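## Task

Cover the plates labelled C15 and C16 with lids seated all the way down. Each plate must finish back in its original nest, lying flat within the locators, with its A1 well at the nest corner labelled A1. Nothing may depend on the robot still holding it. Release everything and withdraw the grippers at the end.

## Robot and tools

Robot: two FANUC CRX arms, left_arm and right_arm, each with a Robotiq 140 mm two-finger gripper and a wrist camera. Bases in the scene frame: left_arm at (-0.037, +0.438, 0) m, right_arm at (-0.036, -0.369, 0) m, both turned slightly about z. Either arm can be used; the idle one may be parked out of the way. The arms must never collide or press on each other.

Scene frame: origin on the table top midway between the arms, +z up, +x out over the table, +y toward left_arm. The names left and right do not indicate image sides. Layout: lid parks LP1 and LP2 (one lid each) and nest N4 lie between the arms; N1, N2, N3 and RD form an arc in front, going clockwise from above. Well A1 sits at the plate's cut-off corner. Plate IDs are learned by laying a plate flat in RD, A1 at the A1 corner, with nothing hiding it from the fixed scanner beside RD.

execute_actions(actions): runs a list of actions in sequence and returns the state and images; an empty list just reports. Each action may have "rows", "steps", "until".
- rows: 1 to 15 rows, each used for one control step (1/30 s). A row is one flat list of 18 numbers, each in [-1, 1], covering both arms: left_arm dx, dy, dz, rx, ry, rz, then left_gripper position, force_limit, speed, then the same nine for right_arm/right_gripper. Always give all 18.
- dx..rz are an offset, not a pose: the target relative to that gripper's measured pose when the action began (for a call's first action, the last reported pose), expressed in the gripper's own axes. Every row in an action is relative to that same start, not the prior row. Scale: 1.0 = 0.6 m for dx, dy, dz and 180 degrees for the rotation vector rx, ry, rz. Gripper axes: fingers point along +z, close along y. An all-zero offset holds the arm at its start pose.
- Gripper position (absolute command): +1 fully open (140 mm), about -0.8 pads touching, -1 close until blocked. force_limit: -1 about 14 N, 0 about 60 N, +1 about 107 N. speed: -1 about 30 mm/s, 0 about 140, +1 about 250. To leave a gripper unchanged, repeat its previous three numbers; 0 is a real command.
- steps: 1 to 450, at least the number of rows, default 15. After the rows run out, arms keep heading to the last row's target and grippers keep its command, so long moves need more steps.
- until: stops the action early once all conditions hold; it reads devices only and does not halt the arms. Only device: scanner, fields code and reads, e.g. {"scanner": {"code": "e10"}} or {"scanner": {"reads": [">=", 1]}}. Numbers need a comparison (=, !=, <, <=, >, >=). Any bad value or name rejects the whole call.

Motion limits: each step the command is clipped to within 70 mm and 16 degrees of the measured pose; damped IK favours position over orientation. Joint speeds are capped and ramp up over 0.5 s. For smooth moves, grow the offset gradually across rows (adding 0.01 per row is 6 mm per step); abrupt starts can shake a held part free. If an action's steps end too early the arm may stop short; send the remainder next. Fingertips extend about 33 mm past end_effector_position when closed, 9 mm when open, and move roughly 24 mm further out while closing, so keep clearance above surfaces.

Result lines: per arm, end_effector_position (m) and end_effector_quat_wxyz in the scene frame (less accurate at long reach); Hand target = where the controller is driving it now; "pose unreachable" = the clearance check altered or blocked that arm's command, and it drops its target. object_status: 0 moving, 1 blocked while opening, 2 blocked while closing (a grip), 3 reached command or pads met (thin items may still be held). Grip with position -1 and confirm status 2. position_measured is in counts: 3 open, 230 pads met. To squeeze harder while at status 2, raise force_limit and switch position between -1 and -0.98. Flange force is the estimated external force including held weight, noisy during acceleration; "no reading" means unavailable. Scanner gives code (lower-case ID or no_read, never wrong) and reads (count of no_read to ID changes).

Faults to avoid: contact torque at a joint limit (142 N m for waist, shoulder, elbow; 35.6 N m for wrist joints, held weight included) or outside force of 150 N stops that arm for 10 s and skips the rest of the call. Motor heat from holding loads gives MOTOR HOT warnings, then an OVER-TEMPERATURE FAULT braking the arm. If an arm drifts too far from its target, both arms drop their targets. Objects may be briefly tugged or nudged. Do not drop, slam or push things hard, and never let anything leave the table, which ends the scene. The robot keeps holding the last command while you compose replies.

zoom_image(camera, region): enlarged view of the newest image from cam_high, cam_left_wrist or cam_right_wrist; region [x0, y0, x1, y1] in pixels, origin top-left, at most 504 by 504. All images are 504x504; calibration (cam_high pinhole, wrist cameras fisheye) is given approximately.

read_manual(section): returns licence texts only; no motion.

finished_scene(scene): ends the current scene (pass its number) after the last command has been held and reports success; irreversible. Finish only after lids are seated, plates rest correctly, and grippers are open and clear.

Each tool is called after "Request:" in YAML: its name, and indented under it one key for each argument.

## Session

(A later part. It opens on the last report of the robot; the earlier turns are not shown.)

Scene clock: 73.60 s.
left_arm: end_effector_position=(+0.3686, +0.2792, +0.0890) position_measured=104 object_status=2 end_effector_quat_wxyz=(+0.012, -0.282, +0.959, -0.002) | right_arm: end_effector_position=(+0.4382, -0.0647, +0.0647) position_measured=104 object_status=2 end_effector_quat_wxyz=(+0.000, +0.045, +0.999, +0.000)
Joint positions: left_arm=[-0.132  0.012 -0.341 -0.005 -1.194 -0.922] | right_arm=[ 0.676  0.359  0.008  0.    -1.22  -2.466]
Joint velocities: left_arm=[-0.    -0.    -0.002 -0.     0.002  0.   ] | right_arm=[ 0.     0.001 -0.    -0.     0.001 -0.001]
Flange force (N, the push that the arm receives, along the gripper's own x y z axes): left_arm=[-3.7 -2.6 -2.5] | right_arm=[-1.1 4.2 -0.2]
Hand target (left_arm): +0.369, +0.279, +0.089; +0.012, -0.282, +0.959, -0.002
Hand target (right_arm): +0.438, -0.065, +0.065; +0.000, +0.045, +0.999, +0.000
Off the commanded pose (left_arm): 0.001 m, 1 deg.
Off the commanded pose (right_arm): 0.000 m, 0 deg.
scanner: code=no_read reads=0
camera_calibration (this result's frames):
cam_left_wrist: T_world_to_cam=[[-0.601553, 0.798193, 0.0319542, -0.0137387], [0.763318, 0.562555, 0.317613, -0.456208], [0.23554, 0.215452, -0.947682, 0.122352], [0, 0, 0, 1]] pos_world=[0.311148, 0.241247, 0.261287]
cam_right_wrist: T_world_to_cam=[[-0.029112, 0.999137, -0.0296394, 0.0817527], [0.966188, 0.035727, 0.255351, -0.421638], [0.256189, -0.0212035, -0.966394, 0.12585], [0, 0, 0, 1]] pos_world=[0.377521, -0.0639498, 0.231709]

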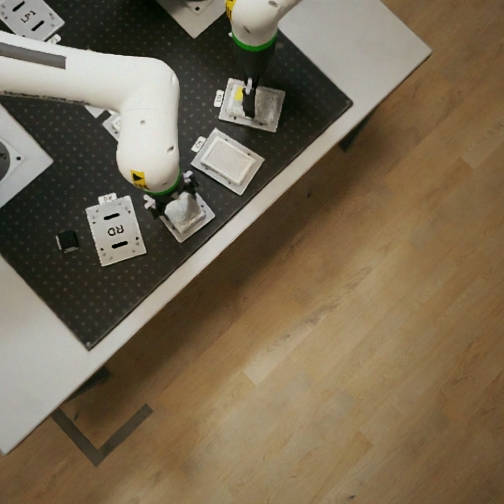

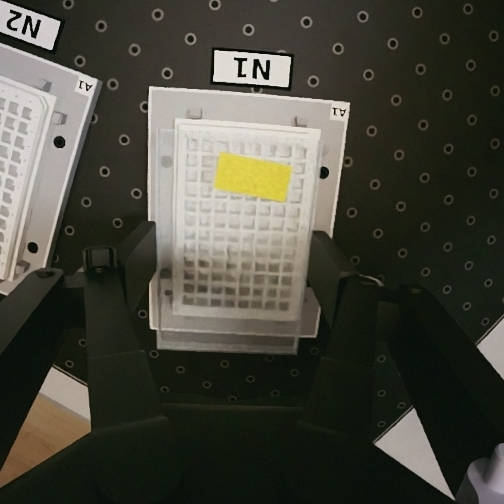

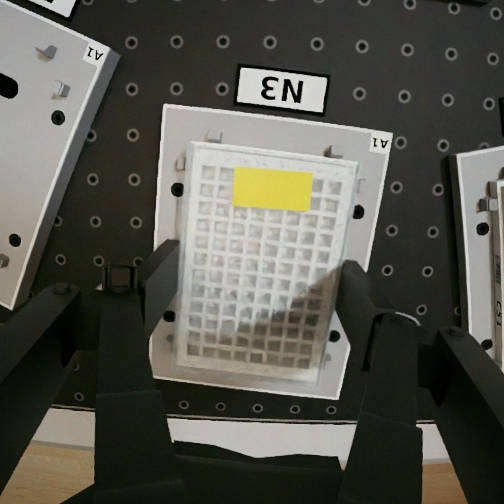

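Request:
execute_actions:
  actions:
    - {"rows": [ [0.002,0.002,0.004,-0.001,0.002,0.0001,-1,-0.2,-0.5, 0,0,0.0003,0,0,0,-1,-0.2,-0.5], [0.0045,0.0043,0.011,-0.0022,0.0045,0.0003,-1,-0.2,-0.5, 0,0,0.0006,0,0,0,-1,-0.2,-0.5], [0.0065,0.0062,0.020,-0.0030,0.0062,0.0004,-1,-0.2,-0.5, 0,0,0.0009,0,0,0,-1,-0.2,-0.5], [0.00728,0.00695,0.0275,-0.00328,0.00678,0.0004,-1,-0.2,-0.5, 0,0,0.0012,0,0,0,-1,-0.2,-0.5] ], "steps": 6}

Scene clock: 76.40 s.
left_arm: end_effector_position=(+0.3631, +0.2804, +0.0747) position_measured=104 object_status=2 end_effector_quat_wxyz=(+0.000, -0.282, +0.959, +0.000) | right_arm: end_effector_position=(+0.4382, -0.0647, +0.0640) position_measured=104 object_status=2 end_effector_quat_wxyz=(+0.000, +0.045, +0.999, +0.000)
Joint positions: left_arm=[-0.126  0.03  -0.36  -0.    -1.18  -0.931] | right_arm=[ 0.676  0.359  0.007  0.    -1.218 -2.466]
Joint velocities: left_arm=[ 0.016  0.094 -0.119  0.008  0.143 -0.024] | right_arm=[-0.001  0.002 -0.003 -0.001  0.004  0.001]
Flange force (N, the push that the arm receives, along the gripper's own x y z axes): left_arm=[-6.3 0.1 10.9] | right_arm=[-4.2 7.3 -1.0]
Hand target (left_arm): +0.363, +0.280, +0.072; -0.000, -0.282, +0.959, -0.000
Hand target (right_arm): +0.438, -0.065, +0.064; +0.000, +0.045, +0.999, +0.000
Off the commanded pose (left_arm): 0.002 m, 0 deg.
Off the commanded pose (right_arm): 0.000 m, 0 deg.
scanner: code=no_read reads=0
camera_calibration (this result's frames):
cam_left_wrist: T_world_to_cam=[[-0.59977, 0.798977, 0.0437102, -0.0193236], [0.770983, 0.56241, 0.298798, -0.449407], [0.21415, 0.21291, -0.953315, 0.118701], [0, 0, 0, 1]] pos_world=[0.309476, 0.242917, 0.248286]
cam_right_wrist: T_world_to_cam=[[-0.0291134, 0.999136, -0.0296612, 0.0817398], [0.966194, 0.0357335, 0.255329, -0.42146], [0.256168, -0.0212249, -0.966399, 0.125202], [0, 0, 0, 1]] pos_world=[0.377519, -0.0639515, 0.231031]

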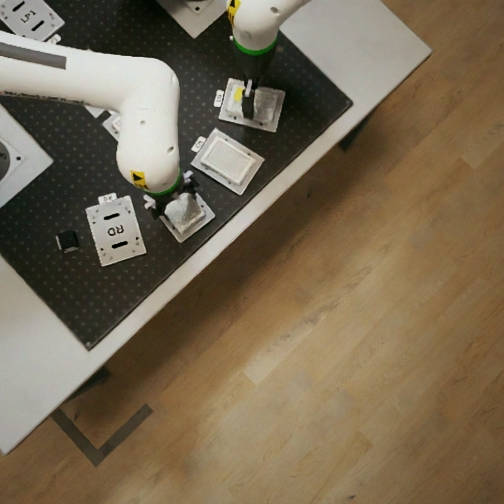

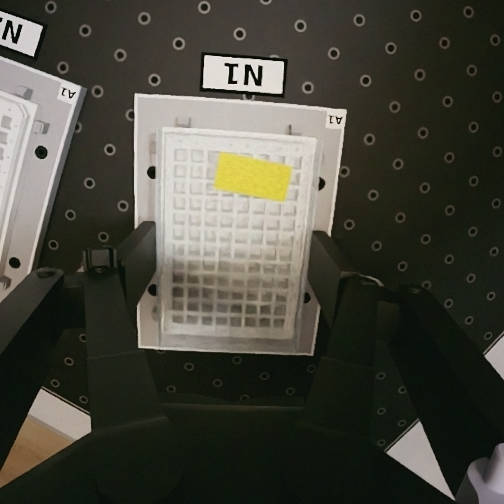

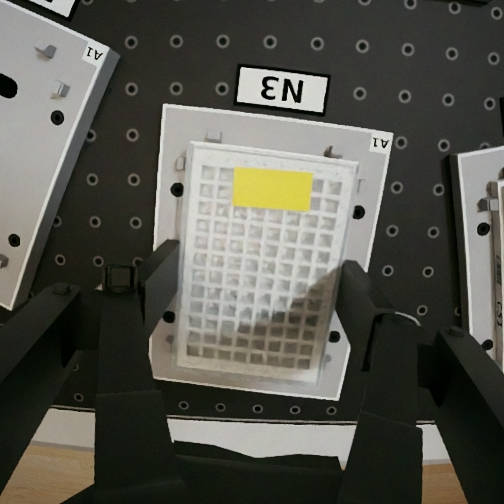

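Request:
execute_actions:
  actions: []

Request:
zoom_image:
  camera: "cam_left_wrist"
  region: [140, 110, 200, 170]

Request:
zoom_image:
  camera: "cam_left_wrist"
  region: [280, 120, 340, 180]

Request:
zoom_image:
  camera: "cam_left_wrist"
  region: [130, 280, 210, 360]

Request:
zoom_image:
  camera: "cam_left_wrist"
  region: [250, 285, 330, 365]

Scene clock: 76.97 s.
left_arm: end_effector_position=(+0.3630, +0.2803, +0.0725) position_measured=104 object_status=2 end_effector_quat_wxyz=(-0.000, -0.282, +0.959, -0.000) | right_arm: end_effector_position=(+0.4382, -0.0647, +0.0640) position_measured=104 object_status=2 end_effector_quat_wxyz=(+0.000, +0.045, +0.999, +0.000)
Joint positions: left_arm=[-0.126  0.033 -0.363  0.    -1.175 -0.931] | right_arm=[ 0.676  0.359  0.007  0.    -1.218 -2.466]
Joint velocities: left_arm=[ 0.     0.     0.    -0.001  0.001 -0.   ] | right_arm=[0.001 0.001 0.    0.    0.001 0.   ]
Flange force (N, the push that the arm receives, along the gripper's own x y z axes): left_arm=[-4.5 0.2 -1.3] | right_arm=[-0.6 5.3 -1.0]
Hand target (left_arm): +0.363, +0.280, +0.072; -0.000, -0.282, +0.959, -0.000
Hand target (right_arm): +0.438, -0.065, +0.064; +0.000, +0.045, +0.999, +0.000
Off the commanded pose (left_arm): 0.000 m, 0 deg.
Off the commanded pose (right_arm): 0.000 m, 0 deg.
scanner: code=no_read reads=0
camera_calibration (this result's frames):
cam_left_wrist: T_world_to_cam=[[-0.59967, 0.799047, 0.0438053, -0.0192872], [0.771263, 0.562485, 0.297933, -0.448787], [0.213423, 0.212447, -0.953581, 0.117046], [0, 0, 0, 1]] pos_world=[0.309586, 0.242981, 0.246167]
cam_right_wrist: T_world_to_cam=[[-0.0291127, 0.999137, -0.0296401, 0.081731], [0.966188, 0.0357278, 0.25535, -0.421455], [0.256189, -0.021204, -0.966394, 0.125154], [0, 0, 0, 1]] pos_world=[0.377521, -0.063949, 0.230989]

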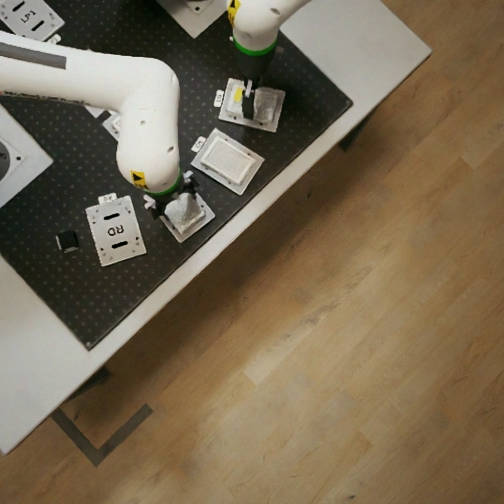

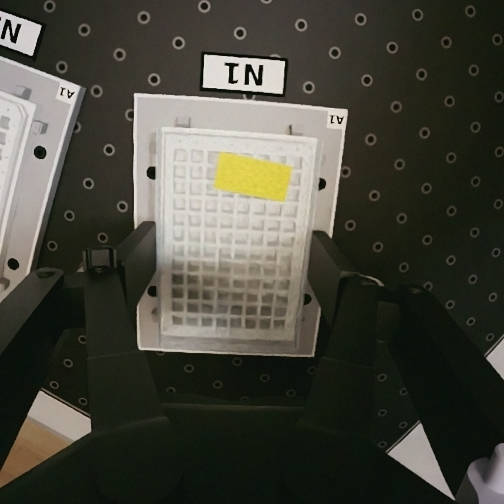

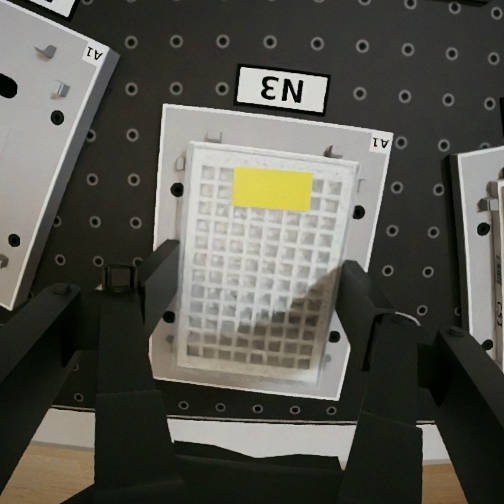

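Region (140, 110, 200, 170) of cam_left_wrist's 504x504 image, scaled by 8.400, with more detail than that image has.

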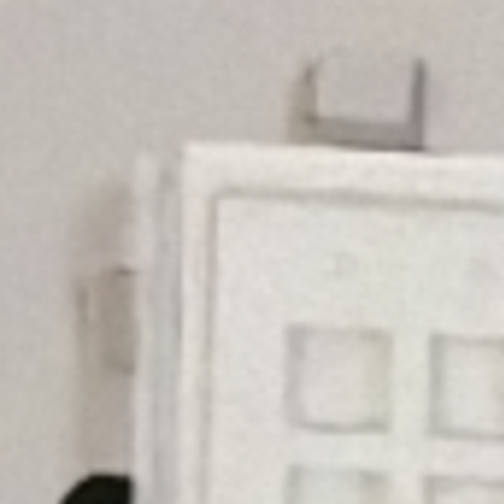

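Region (280, 120, 340, 180) of cam_left_wrist's 504x504 image, scaled by 8.400, with more detail than that image has.

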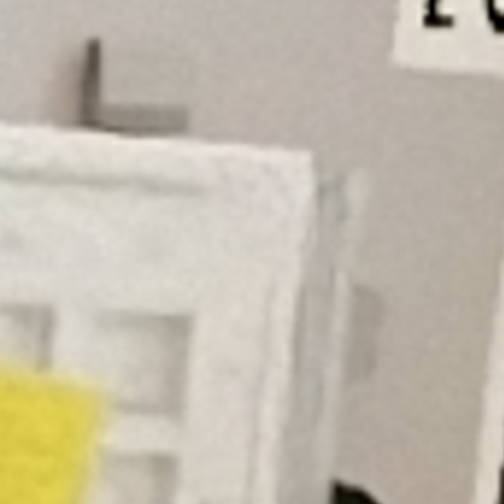

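Region (130, 280, 210, 360) of cam_left_wrist's 504x504 image, scaled by 6.300, with more detail than that image has.

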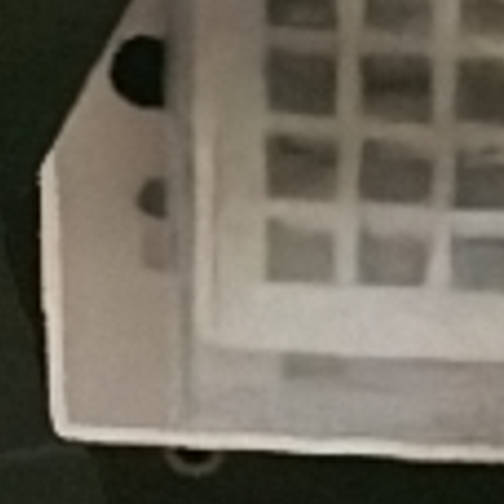

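Region (250, 285, 330, 365) of cam_left_wrist's 504x504 image, scaled by 6.300, with more detail than that image has.

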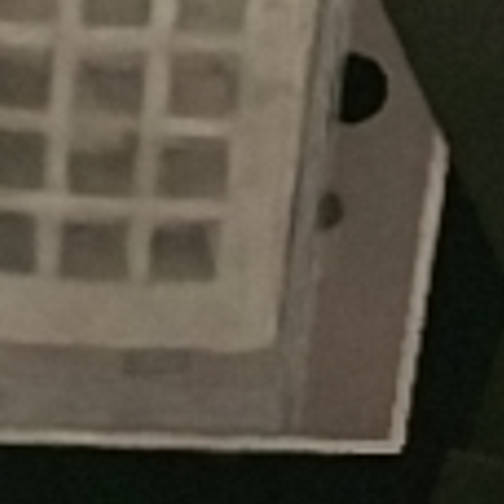

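Request:
execute_actions:
  actions: []

Scene clock: 77.87 s.
left_arm: end_effector_position=(+0.3630, +0.2803, +0.0725) position_measured=104 object_status=2 end_effector_quat_wxyz=(-0.000, -0.282, +0.959, -0.000) | right_arm: end_effector_position=(+0.4382, -0.0647, +0.0640) position_measured=104 object_status=2 end_effector_quat_wxyz=(+0.000, +0.045, +0.999, +0.000)
Joint positions: left_arm=[-0.126  0.033 -0.363  0.    -1.175 -0.931] | right_arm=[ 0.676  0.359  0.007  0.    -1.218 -2.466]
Joint velocities: left_arm=[ 0.    -0.     0.001 -0.002  0.001  0.001] | right_arm=[ 0.     0.001 -0.    -0.     0.001 -0.   ]
Flange force (N, the push that the arm receives, along the gripper's own x y z axes): left_arm=[-4.5 0.0 -2.2] | right_arm=[-1.1 5.8 -0.3]
Hand target (left_arm): +0.363, +0.280, +0.072; -0.000, -0.282, +0.959, -0.000
Hand target (right_arm): +0.438, -0.065, +0.064; +0.000, +0.045, +0.999, +0.000
Off the commanded pose (left_arm): 0.000 m, 0 deg.
Off the commanded pose (right_arm): 0.000 m, 0 deg.
scanner: code=no_read reads=0
camera_calibration (this result's frames):
cam_left_wrist: T_world_to_cam=[[-0.599671, 0.799047, 0.0438054, -0.0192872], [0.771262, 0.562485, 0.297933, -0.448787], [0.213423, 0.212447, -0.953581, 0.117046], [0, 0, 0, 1]] pos_world=[0.309586, 0.242981, 0.246166]
cam_right_wrist: T_world_to_cam=[[-0.0291125, 0.999137, -0.0296402, 0.081731], [0.966188, 0.0357277, 0.25535, -0.421455], [0.256188, -0.0212042, -0.966394, 0.125154], [0, 0, 0, 1]] pos_world=[0.377521, -0.063949, 0.230989]

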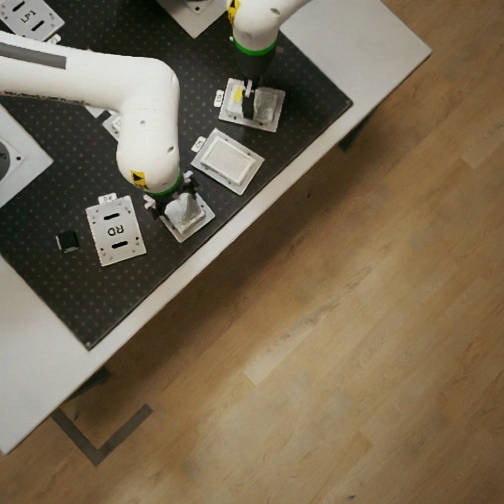

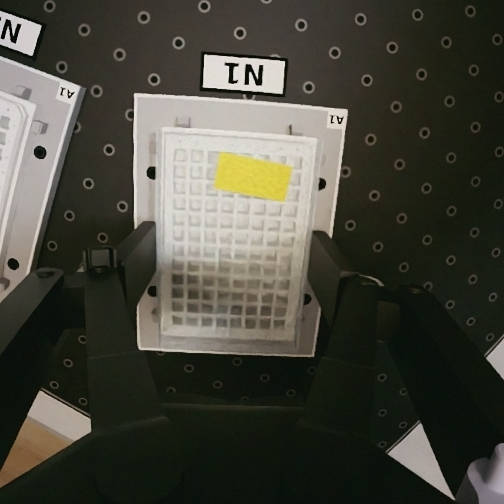

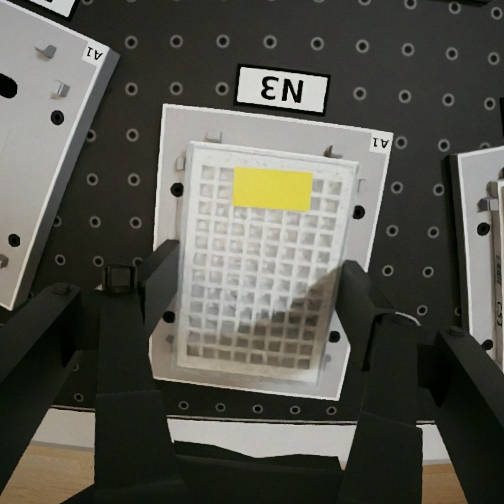

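Request:
execute_actions:
  actions:
    - {"rows": [[0,0,0.0008,0,0,0,-1,-0.2,-0.5, 0,0,0.0003,0,0,0,-1,-0.2,-0.5],[0,0,0.002,0,0,0,-1,-0.2,-0.5, 0,0,0.0006,0,0,0,-1,-0.2,-0.5],[0,0,0.0033,0,0,0,-1,-0.2,-0.5, 0,0,0.0009,0,0,0,-1,-0.2,-0.5],[0,0,0.0046,0,0,0,-1,-0.2,-0.5, 0,0,0.0011,0,0,0,-1,-0.2,-0.5],[0,0,0.0058,0,0,0,-1,-0.2,-0.5, 0,0,0.0011,0,0,0,-1,-0.2,-0.5],[0,0,0.007,0,0,0,-1,-0.2,-0.5, 0,0,0.0011,0,0,0,-1,-0.2,-0.5],[0,0,0.008,0,0,0,-1,-0.2,-0.5, 0,0,0.0011,0,0,0,-1,-0.2,-0.5]], "steps": 7}

Scene clock: 78.47 s.
left_arm: end_effector_position=(+0.3630, +0.2803, +0.0689) position_measured=104 object_status=2 end_effector_quat_wxyz=(-0.000, -0.282, +0.959, -0.000) | right_arm: end_effector_position=(+0.4382, -0.0647, +0.0635) position_measured=104 object_status=2 end_effector_quat_wxyz=(+0.000, +0.045, +0.999, +0.000)
Joint positions: left_arm=[-0.126  0.036 -0.369  0.    -1.166 -0.931] | right_arm=[ 0.676  0.36   0.007  0.    -1.217 -2.466]
Joint velocities: left_arm=[-0.     0.022 -0.03  -0.     0.052 -0.002] | right_arm=[-0.     0.001 -0.001 -0.     0.002 -0.001]
Flange force (N, the push that the arm receives, along the gripper's own x y z axes): left_arm=[-3.3 2.2 -2.7] | right_arm=[6.5 1.1 -19.5]
Hand target (left_arm): +0.363, +0.280, +0.068; -0.000, -0.282, +0.959, -0.000
Hand target (right_arm): +0.438, -0.065, +0.063; +0.000, +0.045, +0.999, +0.000
Off the commanded pose (left_arm): 0.001 m, 0 deg.
Off the commanded pose (right_arm): 0.000 m, 0 deg.
scanner: code=no_read reads=0
camera_calibration (this result's frames):
cam_left_wrist: T_world_to_cam=[[-0.59967, 0.799046, 0.043834, -0.0191393], [0.771274, 0.562486, 0.297903, -0.447729], [0.213382, 0.212451, -0.953589, 0.113687], [0, 0, 0, 1]] pos_world=[0.309586, 0.242981, 0.242629]
cam_right_wrist: T_world_to_cam=[[-0.0291197, 0.99914, -0.029532, 0.0816927], [0.966149, 0.0357101, 0.255501, -0.421358], [0.256335, -0.0210922, -0.966358, 0.12461], [0, 0, 0, 1]] pos_world=[0.377532, -0.0639474, 0.230488]

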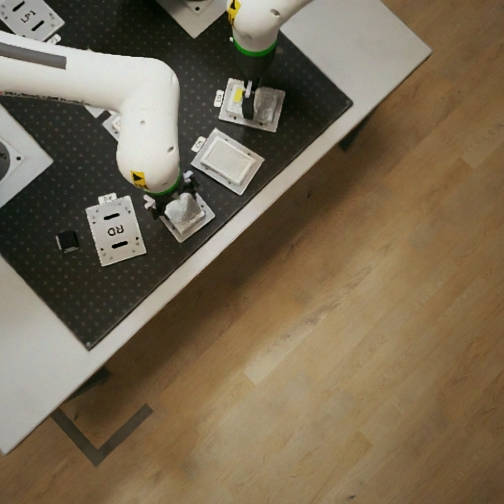

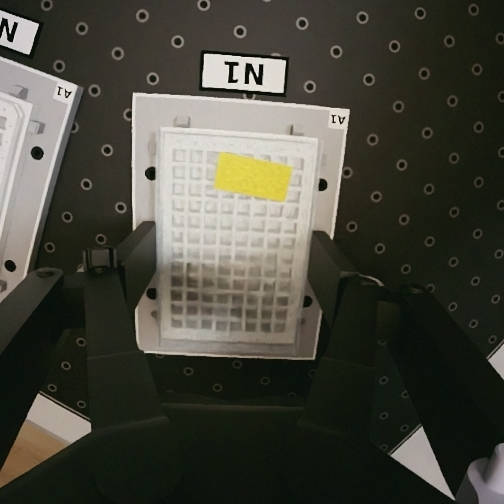

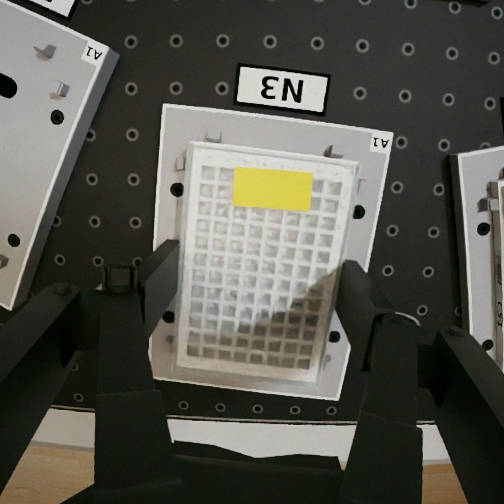

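Request:
execute_actions:
  actions: []

Scene clock: 78.63 s.
left_arm: end_effector_position=(+0.3630, +0.2803, +0.0677) position_measured=104 object_status=2 end_effector_quat_wxyz=(-0.000, -0.282, +0.959, -0.000) | right_arm: end_effector_position=(+0.4382, -0.0647, +0.0634) position_measured=104 object_status=2 end_effector_quat_wxyz=(+0.000, +0.045, +0.999, +0.000)
Joint positions: left_arm=[-0.126  0.037 -0.37   0.    -1.163 -0.931] | right_arm=[ 0.676  0.36   0.006  0.    -1.217 -2.466]
Joint velocities: left_arm=[-0.001  0.     0.    -0.001 -0.002 -0.   ] | right_arm=[-0.     0.001 -0.    -0.    -0.     0.   ]
Flange force (N, the push that the arm receives, along the gripper's own x y z axes): left_arm=[-3.1 0.9 -1.3] | right_arm=[7.0 1.3 -26.8]
Hand target (left_arm): +0.363, +0.280, +0.068; -0.000, -0.282, +0.959, -0.000
Hand target (right_arm): +0.438, -0.065, +0.063; +0.000, +0.045, +0.999, +0.000
Off the commanded pose (left_arm): 0.000 m, 0 deg.
Off the commanded pose (right_arm): 0.000 m, 0 deg.
scanner: code=no_read reads=0
camera_calibration (this result's frames):
cam_left_wrist: T_world_to_cam=[[-0.599666, 0.79905, 0.0438199, -0.0190833], [0.771264, 0.562474, 0.297949, -0.447374], [0.213428, 0.212467, -0.953576, 0.112486], [0, 0, 0, 1]] pos_world=[0.309592, 0.242985, 0.241394]
cam_right_wrist: T_world_to_cam=[[-0.0291213, 0.999138, -0.029575, 0.0816995], [0.96616, 0.0357218, 0.255458, -0.421331], [0.256295, -0.0211349, -0.966368, 0.124541], [0, 0, 0, 1]] pos_world=[0.377533, -0.0639463, 0.230401]

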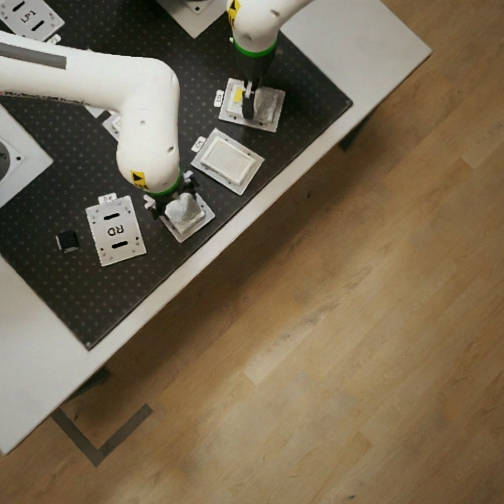

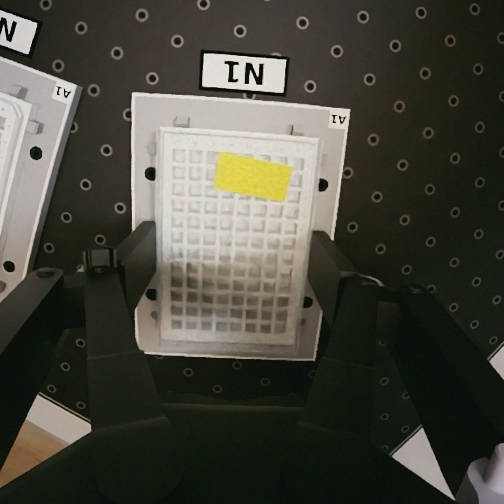

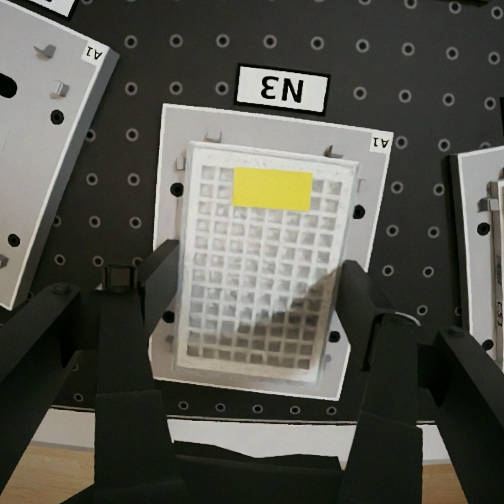

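Request:
execute_actions:
  actions:
    - {"rows": [[0,0,0.001,0,0,0,-1,-0.2,-0.5, 0,0,-0.0003,0,0,0,-1,-0.2,-0.5],[0,0,0.0022,0,0,0,-1,-0.2,-0.5, 0,0,-0.0005,0,0,0,-1,-0.2,-0.5],[0,0,0.0034,0,0,0,-1,-0.2,-0.5, 0,0,-0.0005,0,0,0,0.4,-0.2,0],[0,0,0.0044,0,0,0,-1,-0.2,-0.5, 0,0,-0.0005,0,0,0,0.4,-0.2,0],[0,0,0.0052,0,0,0,-1,-0.2,-0.5, 0,0,-0.0005,0,0,0,0.4,-0.2,0]], "steps": 5}

Scene clock: 80.30 s.
left_arm: end_effector_position=(+0.3630, +0.2803, +0.0656) position_measured=104 object_status=2 end_effector_quat_wxyz=(-0.000, -0.282, +0.959, -0.000) | right_arm: end_effector_position=(+0.4381, -0.0647, +0.0632) position_measured=98 object_status=0 end_effector_quat_wxyz=(+0.000, +0.045, +0.999, +0.000)
Joint positions: left_arm=[-0.126  0.04  -0.373  0.    -1.158 -0.931] | right_arm=[ 0.676  0.36   0.006 -0.    -1.217 -2.466]
Joint velocities: left_arm=[-0.001  0.02  -0.027 -0.     0.046 -0.   ] | right_arm=[-0. -0. -0.  0. -0.  0.]
Flange force (N, the push that the arm receives, along the gripper's own x y z axes): left_arm=[-5.0 -2.1 1.1] | right_arm=[-11.4 13.0 7.0]
Hand target (left_arm): +0.363, +0.280, +0.065; -0.000, -0.282, +0.959, -0.000
Hand target (right_arm): +0.438, -0.065, +0.064; +0.000, +0.045, +0.999, +0.000
Off the commanded pose (left_arm): 0.001 m, 0 deg.
Off the commanded pose (right_arm): 0.000 m, 0 deg.
scanner: code=no_read reads=0
camera_calibration (this result's frames):
cam_left_wrist: T_world_to_cam=[[-0.599665, 0.799049, 0.0438531, -0.0190025], [0.771279, 0.562474, 0.297912, -0.446747], [0.21338, 0.21247, -0.953586, 0.110521], [0, 0, 0, 1]] pos_world=[0.309589, 0.242985, 0.239316]
cam_right_wrist: T_world_to_cam=[[-0.0290262, 0.999143, -0.0295149, 0.0816058], [0.966252, 0.0356071, 0.255126, -0.421221], [0.255958, -0.0211135, -0.966457, 0.124569], [0, 0, 0, 1]] pos_world=[0.37749, -0.0639073, 0.230263]

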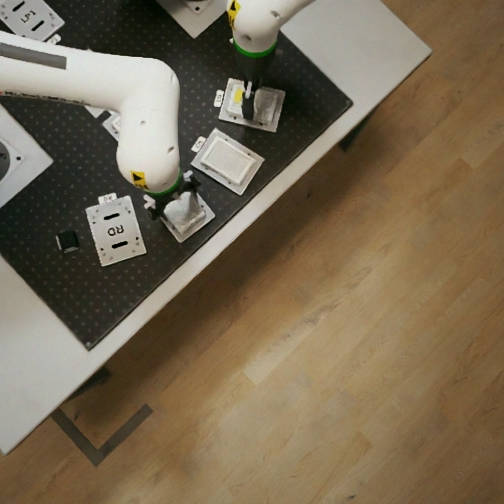

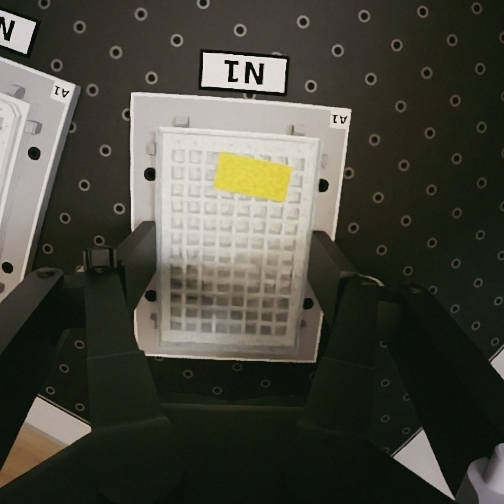

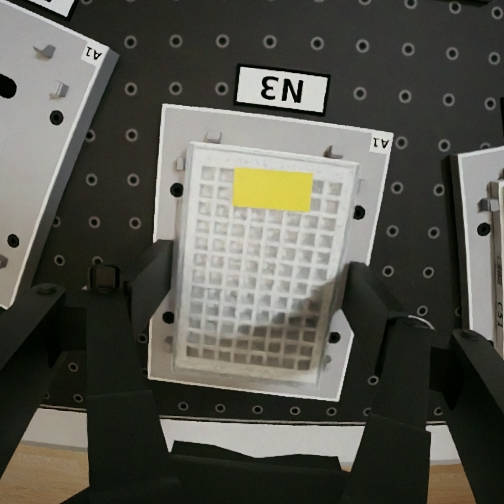

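Request:
execute_actions:
  actions: []

Scene clock: 80.57 s.
left_arm: end_effector_position=(+0.3630, +0.2803, +0.0646) position_measured=104 object_status=2 end_effector_quat_wxyz=(-0.000, -0.282, +0.959, -0.000) | right_arm: end_effector_position=(+0.4382, -0.0647, +0.0636) position_measured=78 object_status=0 end_effector_quat_wxyz=(+0.000, +0.045, +0.999, +0.000)
Joint positions: left_arm=[-0.126  0.041 -0.375  0.    -1.156 -0.931] | right_arm=[ 0.676  0.36   0.007  0.    -1.217 -2.466]
Joint velocities: left_arm=[-0.001 -0.     0.     0.001 -0.001  0.   ] | right_arm=[-0.    -0.001  0.001  0.001 -0.     0.   ]
Flange force (N, the push that the arm receives, along the gripper's own x y z axes): left_arm=[-4.5 0.3 -2.7] | right_arm=[-1.2 5.1 0.2]
Hand target (left_arm): +0.363, +0.280, +0.065; -0.000, -0.282, +0.959, -0.000
Hand target (right_arm): +0.438, -0.065, +0.064; +0.000, +0.045, +0.999, +0.000
Off the commanded pose (left_arm): 0.000 m, 0 deg.
Off the commanded pose (right_arm): 0.000 m, 0 deg.
scanner: code=no_read reads=0
camera_calibration (this result's frames):
cam_left_wrist: T_world_to_cam=[[-0.599667, 0.799049, 0.0438257, -0.0189457], [0.771266, 0.562475, 0.297943, -0.446451], [0.21342, 0.212468, -0.953577, 0.109527], [0, 0, 0, 1]] pos_world=[0.309596, 0.242985, 0.23829]
cam_right_wrist: T_world_to_cam=[[-0.0291211, 0.999136, -0.0296451, 0.0817258], [0.96618, 0.0357379, 0.255382, -0.421376], [0.256221, -0.0212055, -0.966386, 0.1248], [0, 0, 0, 1]] pos_world=[0.377528, -0.0639497, 0.230639]

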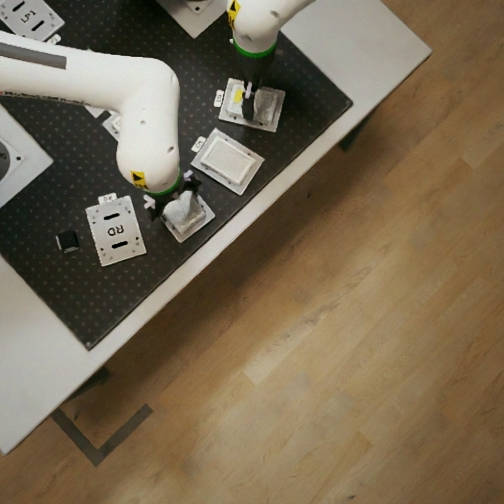

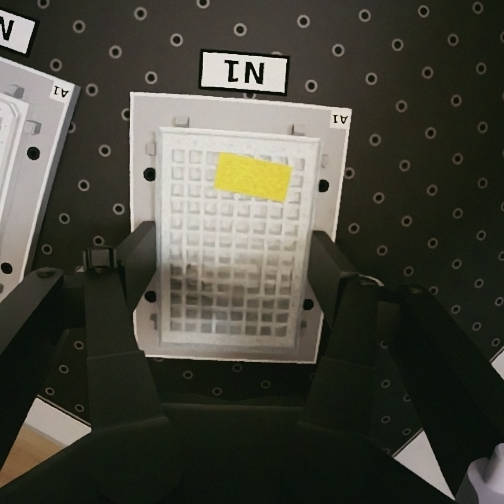

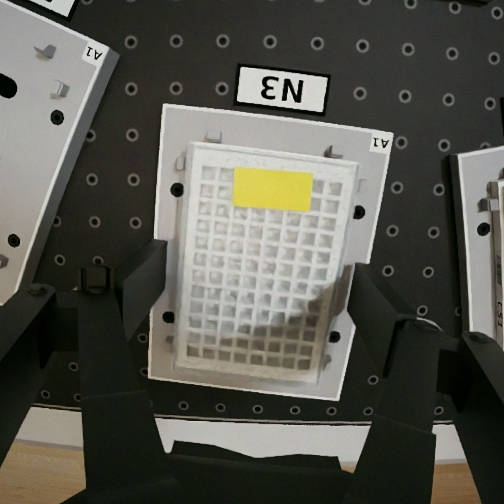

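Request:
execute_actions:
  actions:
    - {"rows": [[0,0,0.0005,0,0,0,-1,-0.2,-0.5, 0,0,0,0,0,0,0.4,-0.2,0],[0,0,0.001,0,0,0,-1,-0.2,-0.5, 0,0,0,0,0,0,0.4,-0.2,0]], "steps": 2}

Request:
zoom_image:
  camera: "cam_right_wrist"
  region: [140, 100, 400, 410]

Scene clock: 80.93 s.
left_arm: end_effector_position=(+0.3631, +0.2803, +0.0645) position_measured=104 object_status=2 end_effector_quat_wxyz=(-0.000, -0.282, +0.959, -0.000) | right_arm: end_effector_position=(+0.4382, -0.0647, +0.0637) position_measured=78 object_status=3 end_effector_quat_wxyz=(+0.000, +0.045, +0.999, +0.000)
Joint positions: left_arm=[-0.126  0.041 -0.375  0.    -1.155 -0.931] | right_arm=[ 0.676  0.36   0.007  0.    -1.217 -2.466]
Joint velocities: left_arm=[ 0.     0.006 -0.008  0.001  0.014  0.   ] | right_arm=[ 0.    -0.    -0.    -0.     0.     0.002]
Flange force (N, the push that the arm receives, along the gripper's own x y z axes): left_arm=[-2.9 1.0 -3.0] | right_arm=[-0.9 5.2 -0.1]
Hand target (left_arm): +0.363, +0.280, +0.064; -0.000, -0.282, +0.959, -0.000
Hand target (right_arm): +0.438, -0.065, +0.064; +0.000, +0.045, +0.999, +0.000
Off the commanded pose (left_arm): 0.000 m, 0 deg.
Off the commanded pose (right_arm): 0.000 m, 0 deg.
scanner: code=no_read reads=0
camera_calibration (this result's frames):
cam_left_wrist: T_world_to_cam=[[-0.599668, 0.799049, 0.0438047, -0.0189313], [0.771257, 0.562476, 0.297967, -0.446421], [0.213451, 0.212466, -0.953571, 0.109397], [0, 0, 0, 1]] pos_world=[0.309601, 0.242985, 0.238166]
cam_right_wrist: T_world_to_cam=[[-0.0291207, 0.999138, -0.0295766, 0.0817094], [0.96616, 0.0357216, 0.255457, -0.421406], [0.256294, -0.0211366, -0.966368, 0.124828], [0, 0, 0, 1]] pos_world=[0.377532, -0.0639473, 0.230698]

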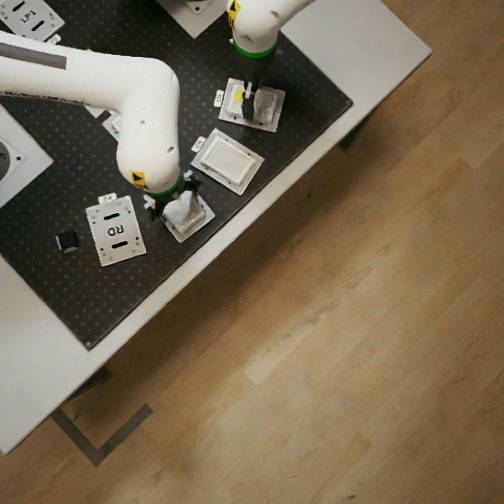

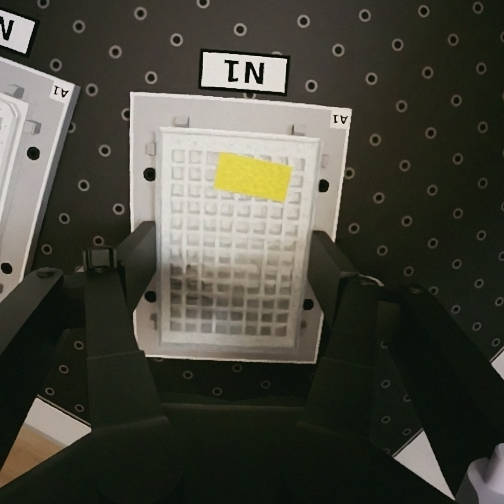

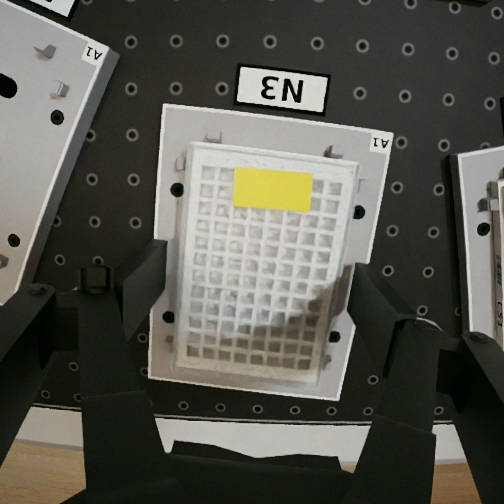

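Region (140, 100, 400, 410) of cam_right_wrist's 504x504 image, scaled by 1.626, with more detail than that image has; it fills the left 423 columns of this view, and the rest is white.

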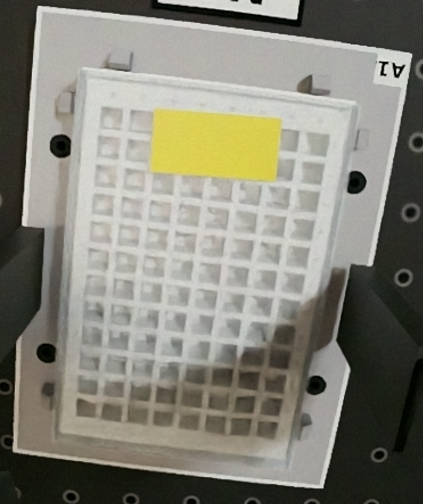

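Request:
execute_actions:
  actions: []

Scene clock: 81.03 s.
left_arm: end_effector_position=(+0.3630, +0.2803, +0.0640) position_measured=104 object_status=2 end_effector_quat_wxyz=(-0.000, -0.282, +0.959, -0.000) | right_arm: end_effector_position=(+0.4382, -0.0647, +0.0637) position_measured=78 object_status=3 end_effector_quat_wxyz=(+0.000, +0.045, +0.999, +0.000)
Joint positions: left_arm=[-0.126  0.041 -0.376  0.    -1.154 -0.931] | right_arm=[ 0.676  0.36   0.007  0.    -1.217 -2.466]
Joint velocities: left_arm=[ 0.     0.001 -0.001  0.     0.003 -0.   ] | right_arm=[ 0.    -0.     0.    -0.     0.001 -0.   ]
Flange force (N, the push that the arm receives, along the gripper's own x y z axes): left_arm=[-4.7 -0.1 1.1] | right_arm=[-1.7 5.8 0.1]
Hand target (left_arm): +0.363, +0.280, +0.064; -0.000, -0.282, +0.959, -0.000
Hand target (right_arm): +0.438, -0.065, +0.064; +0.000, +0.045, +0.999, +0.000
Off the commanded pose (left_arm): 0.000 m, 0 deg.
Off the commanded pose (right_arm): 0.000 m, 0 deg.
scanner: code=no_read reads=0
camera_calibration (this result's frames):
cam_left_wrist: T_world_to_cam=[[-0.599666, 0.799049, 0.0438405, -0.0189246], [0.771273, 0.562475, 0.297927, -0.446276], [0.213399, 0.21247, -0.953581, 0.108983], [0, 0, 0, 1]] pos_world=[0.309595, 0.242985, 0.237712]
cam_right_wrist: T_world_to_cam=[[-0.029121, 0.999138, -0.0295768, 0.0817096], [0.96616, 0.035722, 0.255458, -0.421406], [0.256294, -0.0211367, -0.966368, 0.124828], [0, 0, 0, 1]] pos_world=[0.377532, -0.0639473, 0.230698]

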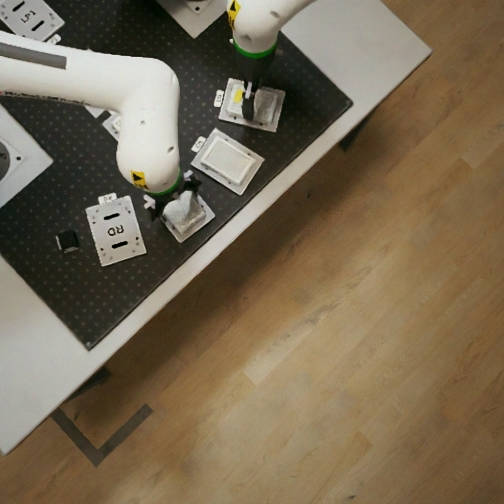

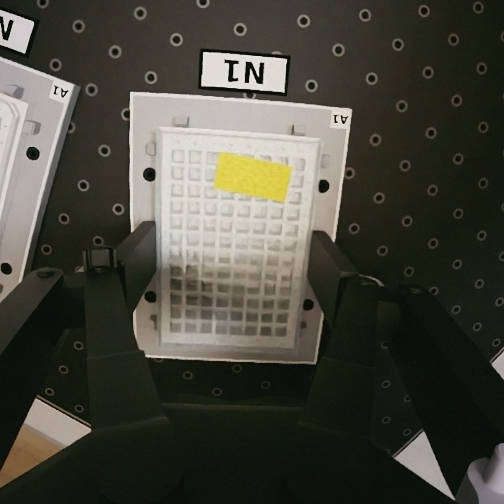

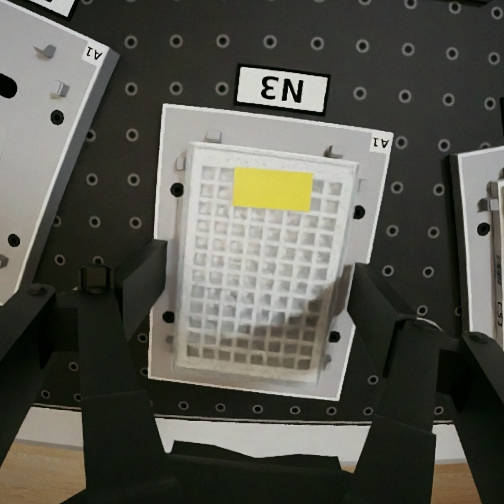

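Request:
execute_actions:
  actions:
    - {"rows": [[0,0,0.0005,0,0,0,-1,-0.2,-0.5, 0,0,0,0,0,0,0.4,-0.2,0],[0,0,0.001,0,0,0,-1,-0.2,-0.5, 0,0,0,0,0,0,0.4,-0.2,0]], "steps": 2}

Request:
zoom_image:
  camera: "cam_left_wrist"
  region: [120, 85, 360, 375]

Scene clock: 81.30 s.
left_arm: end_effector_position=(+0.3631, +0.2803, +0.0639) position_measured=104 object_status=2 end_effector_quat_wxyz=(-0.000, -0.282, +0.959, -0.000) | right_arm: end_effector_position=(+0.4382, -0.0647, +0.0637) position_measured=78 object_status=3 end_effector_quat_wxyz=(+0.000, +0.045, +0.999, +0.000)
Joint positions: left_arm=[-0.126  0.041 -0.376  0.    -1.154 -0.931] | right_arm=[ 0.676  0.36   0.007  0.    -1.217 -2.466]
Joint velocities: left_arm=[ 0.     0.006 -0.007 -0.001  0.014 -0.   ] | right_arm=[ 0. -0. -0.  0. -0.  0.]
Flange force (N, the push that the arm receives, along the gripper's own x y z axes): left_arm=[-4.7 -1.3 -3.9] | right_arm=[-1.2 4.6 -0.3]
Hand target (left_arm): +0.363, +0.280, +0.063; -0.000, -0.282, +0.959, -0.000
Hand target (right_arm): +0.438, -0.065, +0.064; +0.000, +0.045, +0.999, +0.000
Off the commanded pose (left_arm): 0.000 m, 0 deg.
Off the commanded pose (right_arm): 0.000 m, 0 deg.
scanner: code=no_read reads=0
camera_calibration (this result's frames):
cam_left_wrist: T_world_to_cam=[[-0.599668, 0.799049, 0.0438105, -0.0189063], [0.771259, 0.562476, 0.29796, -0.446246], [0.213443, 0.212467, -0.953572, 0.10884], [0, 0, 0, 1]] pos_world=[0.309603, 0.242985, 0.237579]
cam_right_wrist: T_world_to_cam=[[-0.0291208, 0.999138, -0.0295767, 0.0817095], [0.96616, 0.0357218, 0.255458, -0.421406], [0.256294, -0.0211367, -0.966368, 0.124828], [0, 0, 0, 1]] pos_world=[0.377532, -0.0639473, 0.230698]

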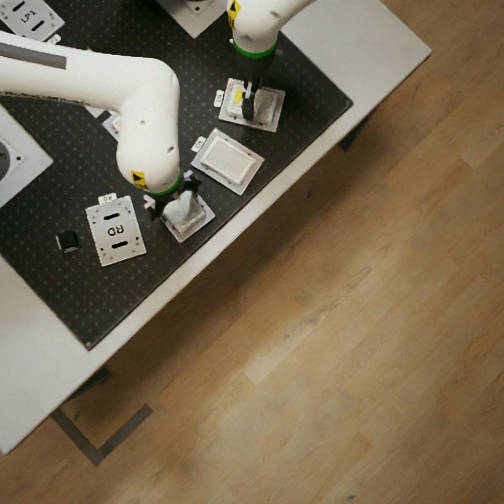

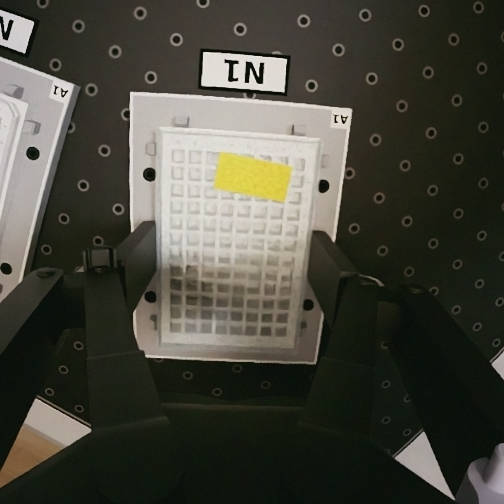

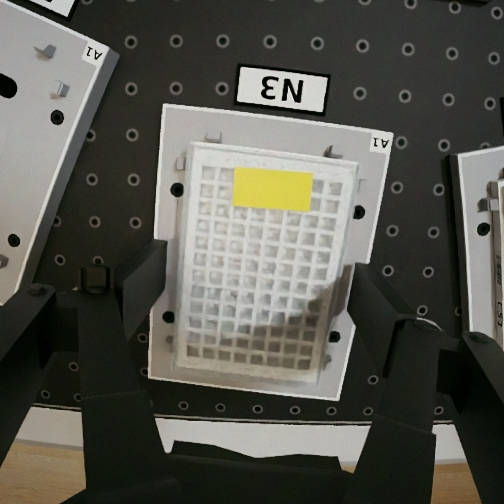

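Region (120, 85, 360, 375) of cam_left_wrist's 504x504 image, scaled by 1.738, with more detail than that image has; it fills the left 417 columns of this view, and the rest is white.

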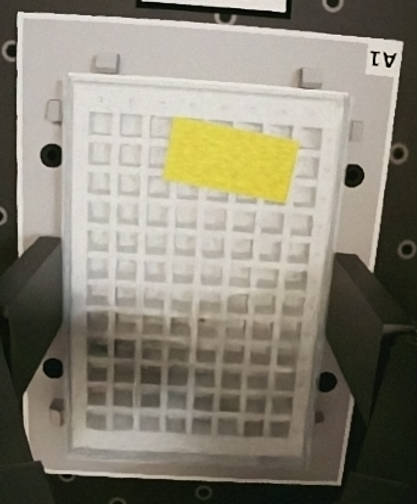

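Request:
execute_actions:
  actions: []

Scene clock: 81.43 s.
left_arm: end_effector_position=(+0.3630, +0.2803, +0.0635) position_measured=104 object_status=2 end_effector_quat_wxyz=(-0.000, -0.282, +0.959, -0.000) | right_arm: end_effector_position=(+0.4382, -0.0647, +0.0637) position_measured=78 object_status=3 end_effector_quat_wxyz=(+0.000, +0.045, +0.999, +0.000)
Joint positions: left_arm=[-0.126  0.042 -0.376  0.    -1.153 -0.931] | right_arm=[ 0.676  0.36   0.007  0.    -1.217 -2.466]
Joint velocities: left_arm=[-0.     0.    -0.     0.002 -0.     0.   ] | right_arm=[ 0.    -0.001  0.    -0.001  0.    -0.001]
Flange force (N, the push that the arm receives, along the gripper's own x y z axes): left_arm=[-2.7 0.4 -4.1] | right_arm=[-0.3 5.6 -0.2]
Hand target (left_arm): +0.363, +0.280, +0.063; -0.000, -0.282, +0.959, -0.000
Hand target (right_arm): +0.438, -0.065, +0.064; +0.000, +0.045, +0.999, +0.000
Off the commanded pose (left_arm): 0.000 m, 0 deg.
Off the commanded pose (right_arm): 0.000 m, 0 deg.
scanner: code=no_read reads=0
camera_calibration (this result's frames):
cam_left_wrist: T_world_to_cam=[[-0.599667, 0.799048, 0.0438391, -0.0188985], [0.771272, 0.562475, 0.297928, -0.446106], [0.213401, 0.21247, -0.953581, 0.108437], [0, 0, 0, 1]] pos_world=[0.309596, 0.242985, 0.23714]
cam_right_wrist: T_world_to_cam=[[-0.0291208, 0.999138, -0.0295768, 0.0817095], [0.96616, 0.0357218, 0.255457, -0.421406], [0.256294, -0.0211368, -0.966368, 0.124828], [0, 0, 0, 1]] pos_world=[0.377532, -0.0639473, 0.230698]

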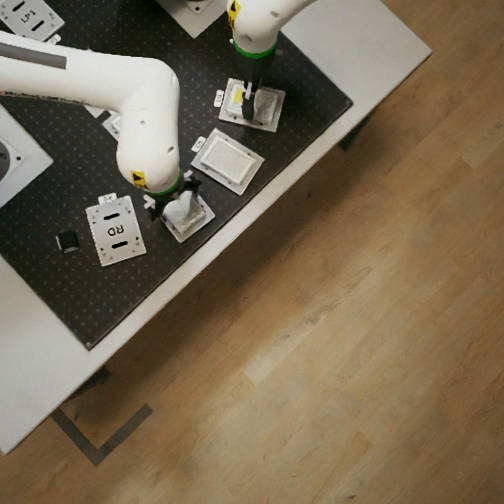

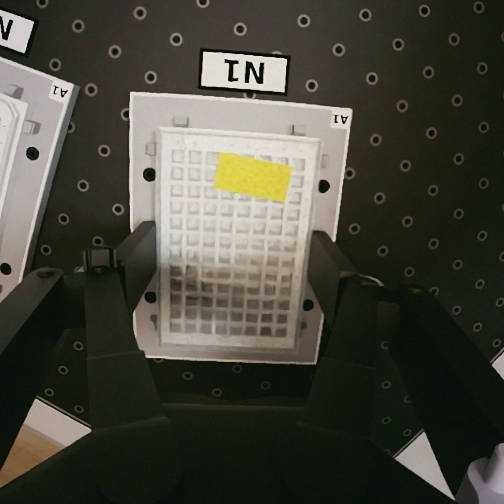

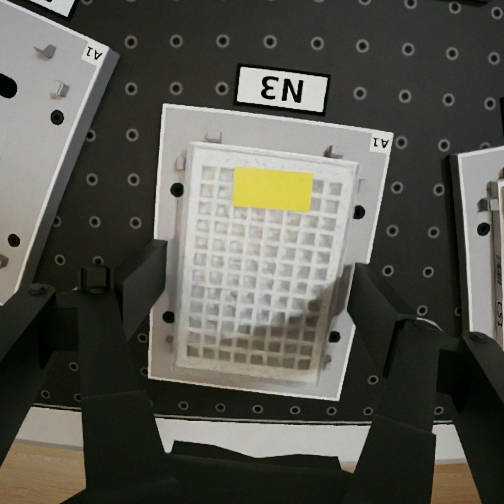

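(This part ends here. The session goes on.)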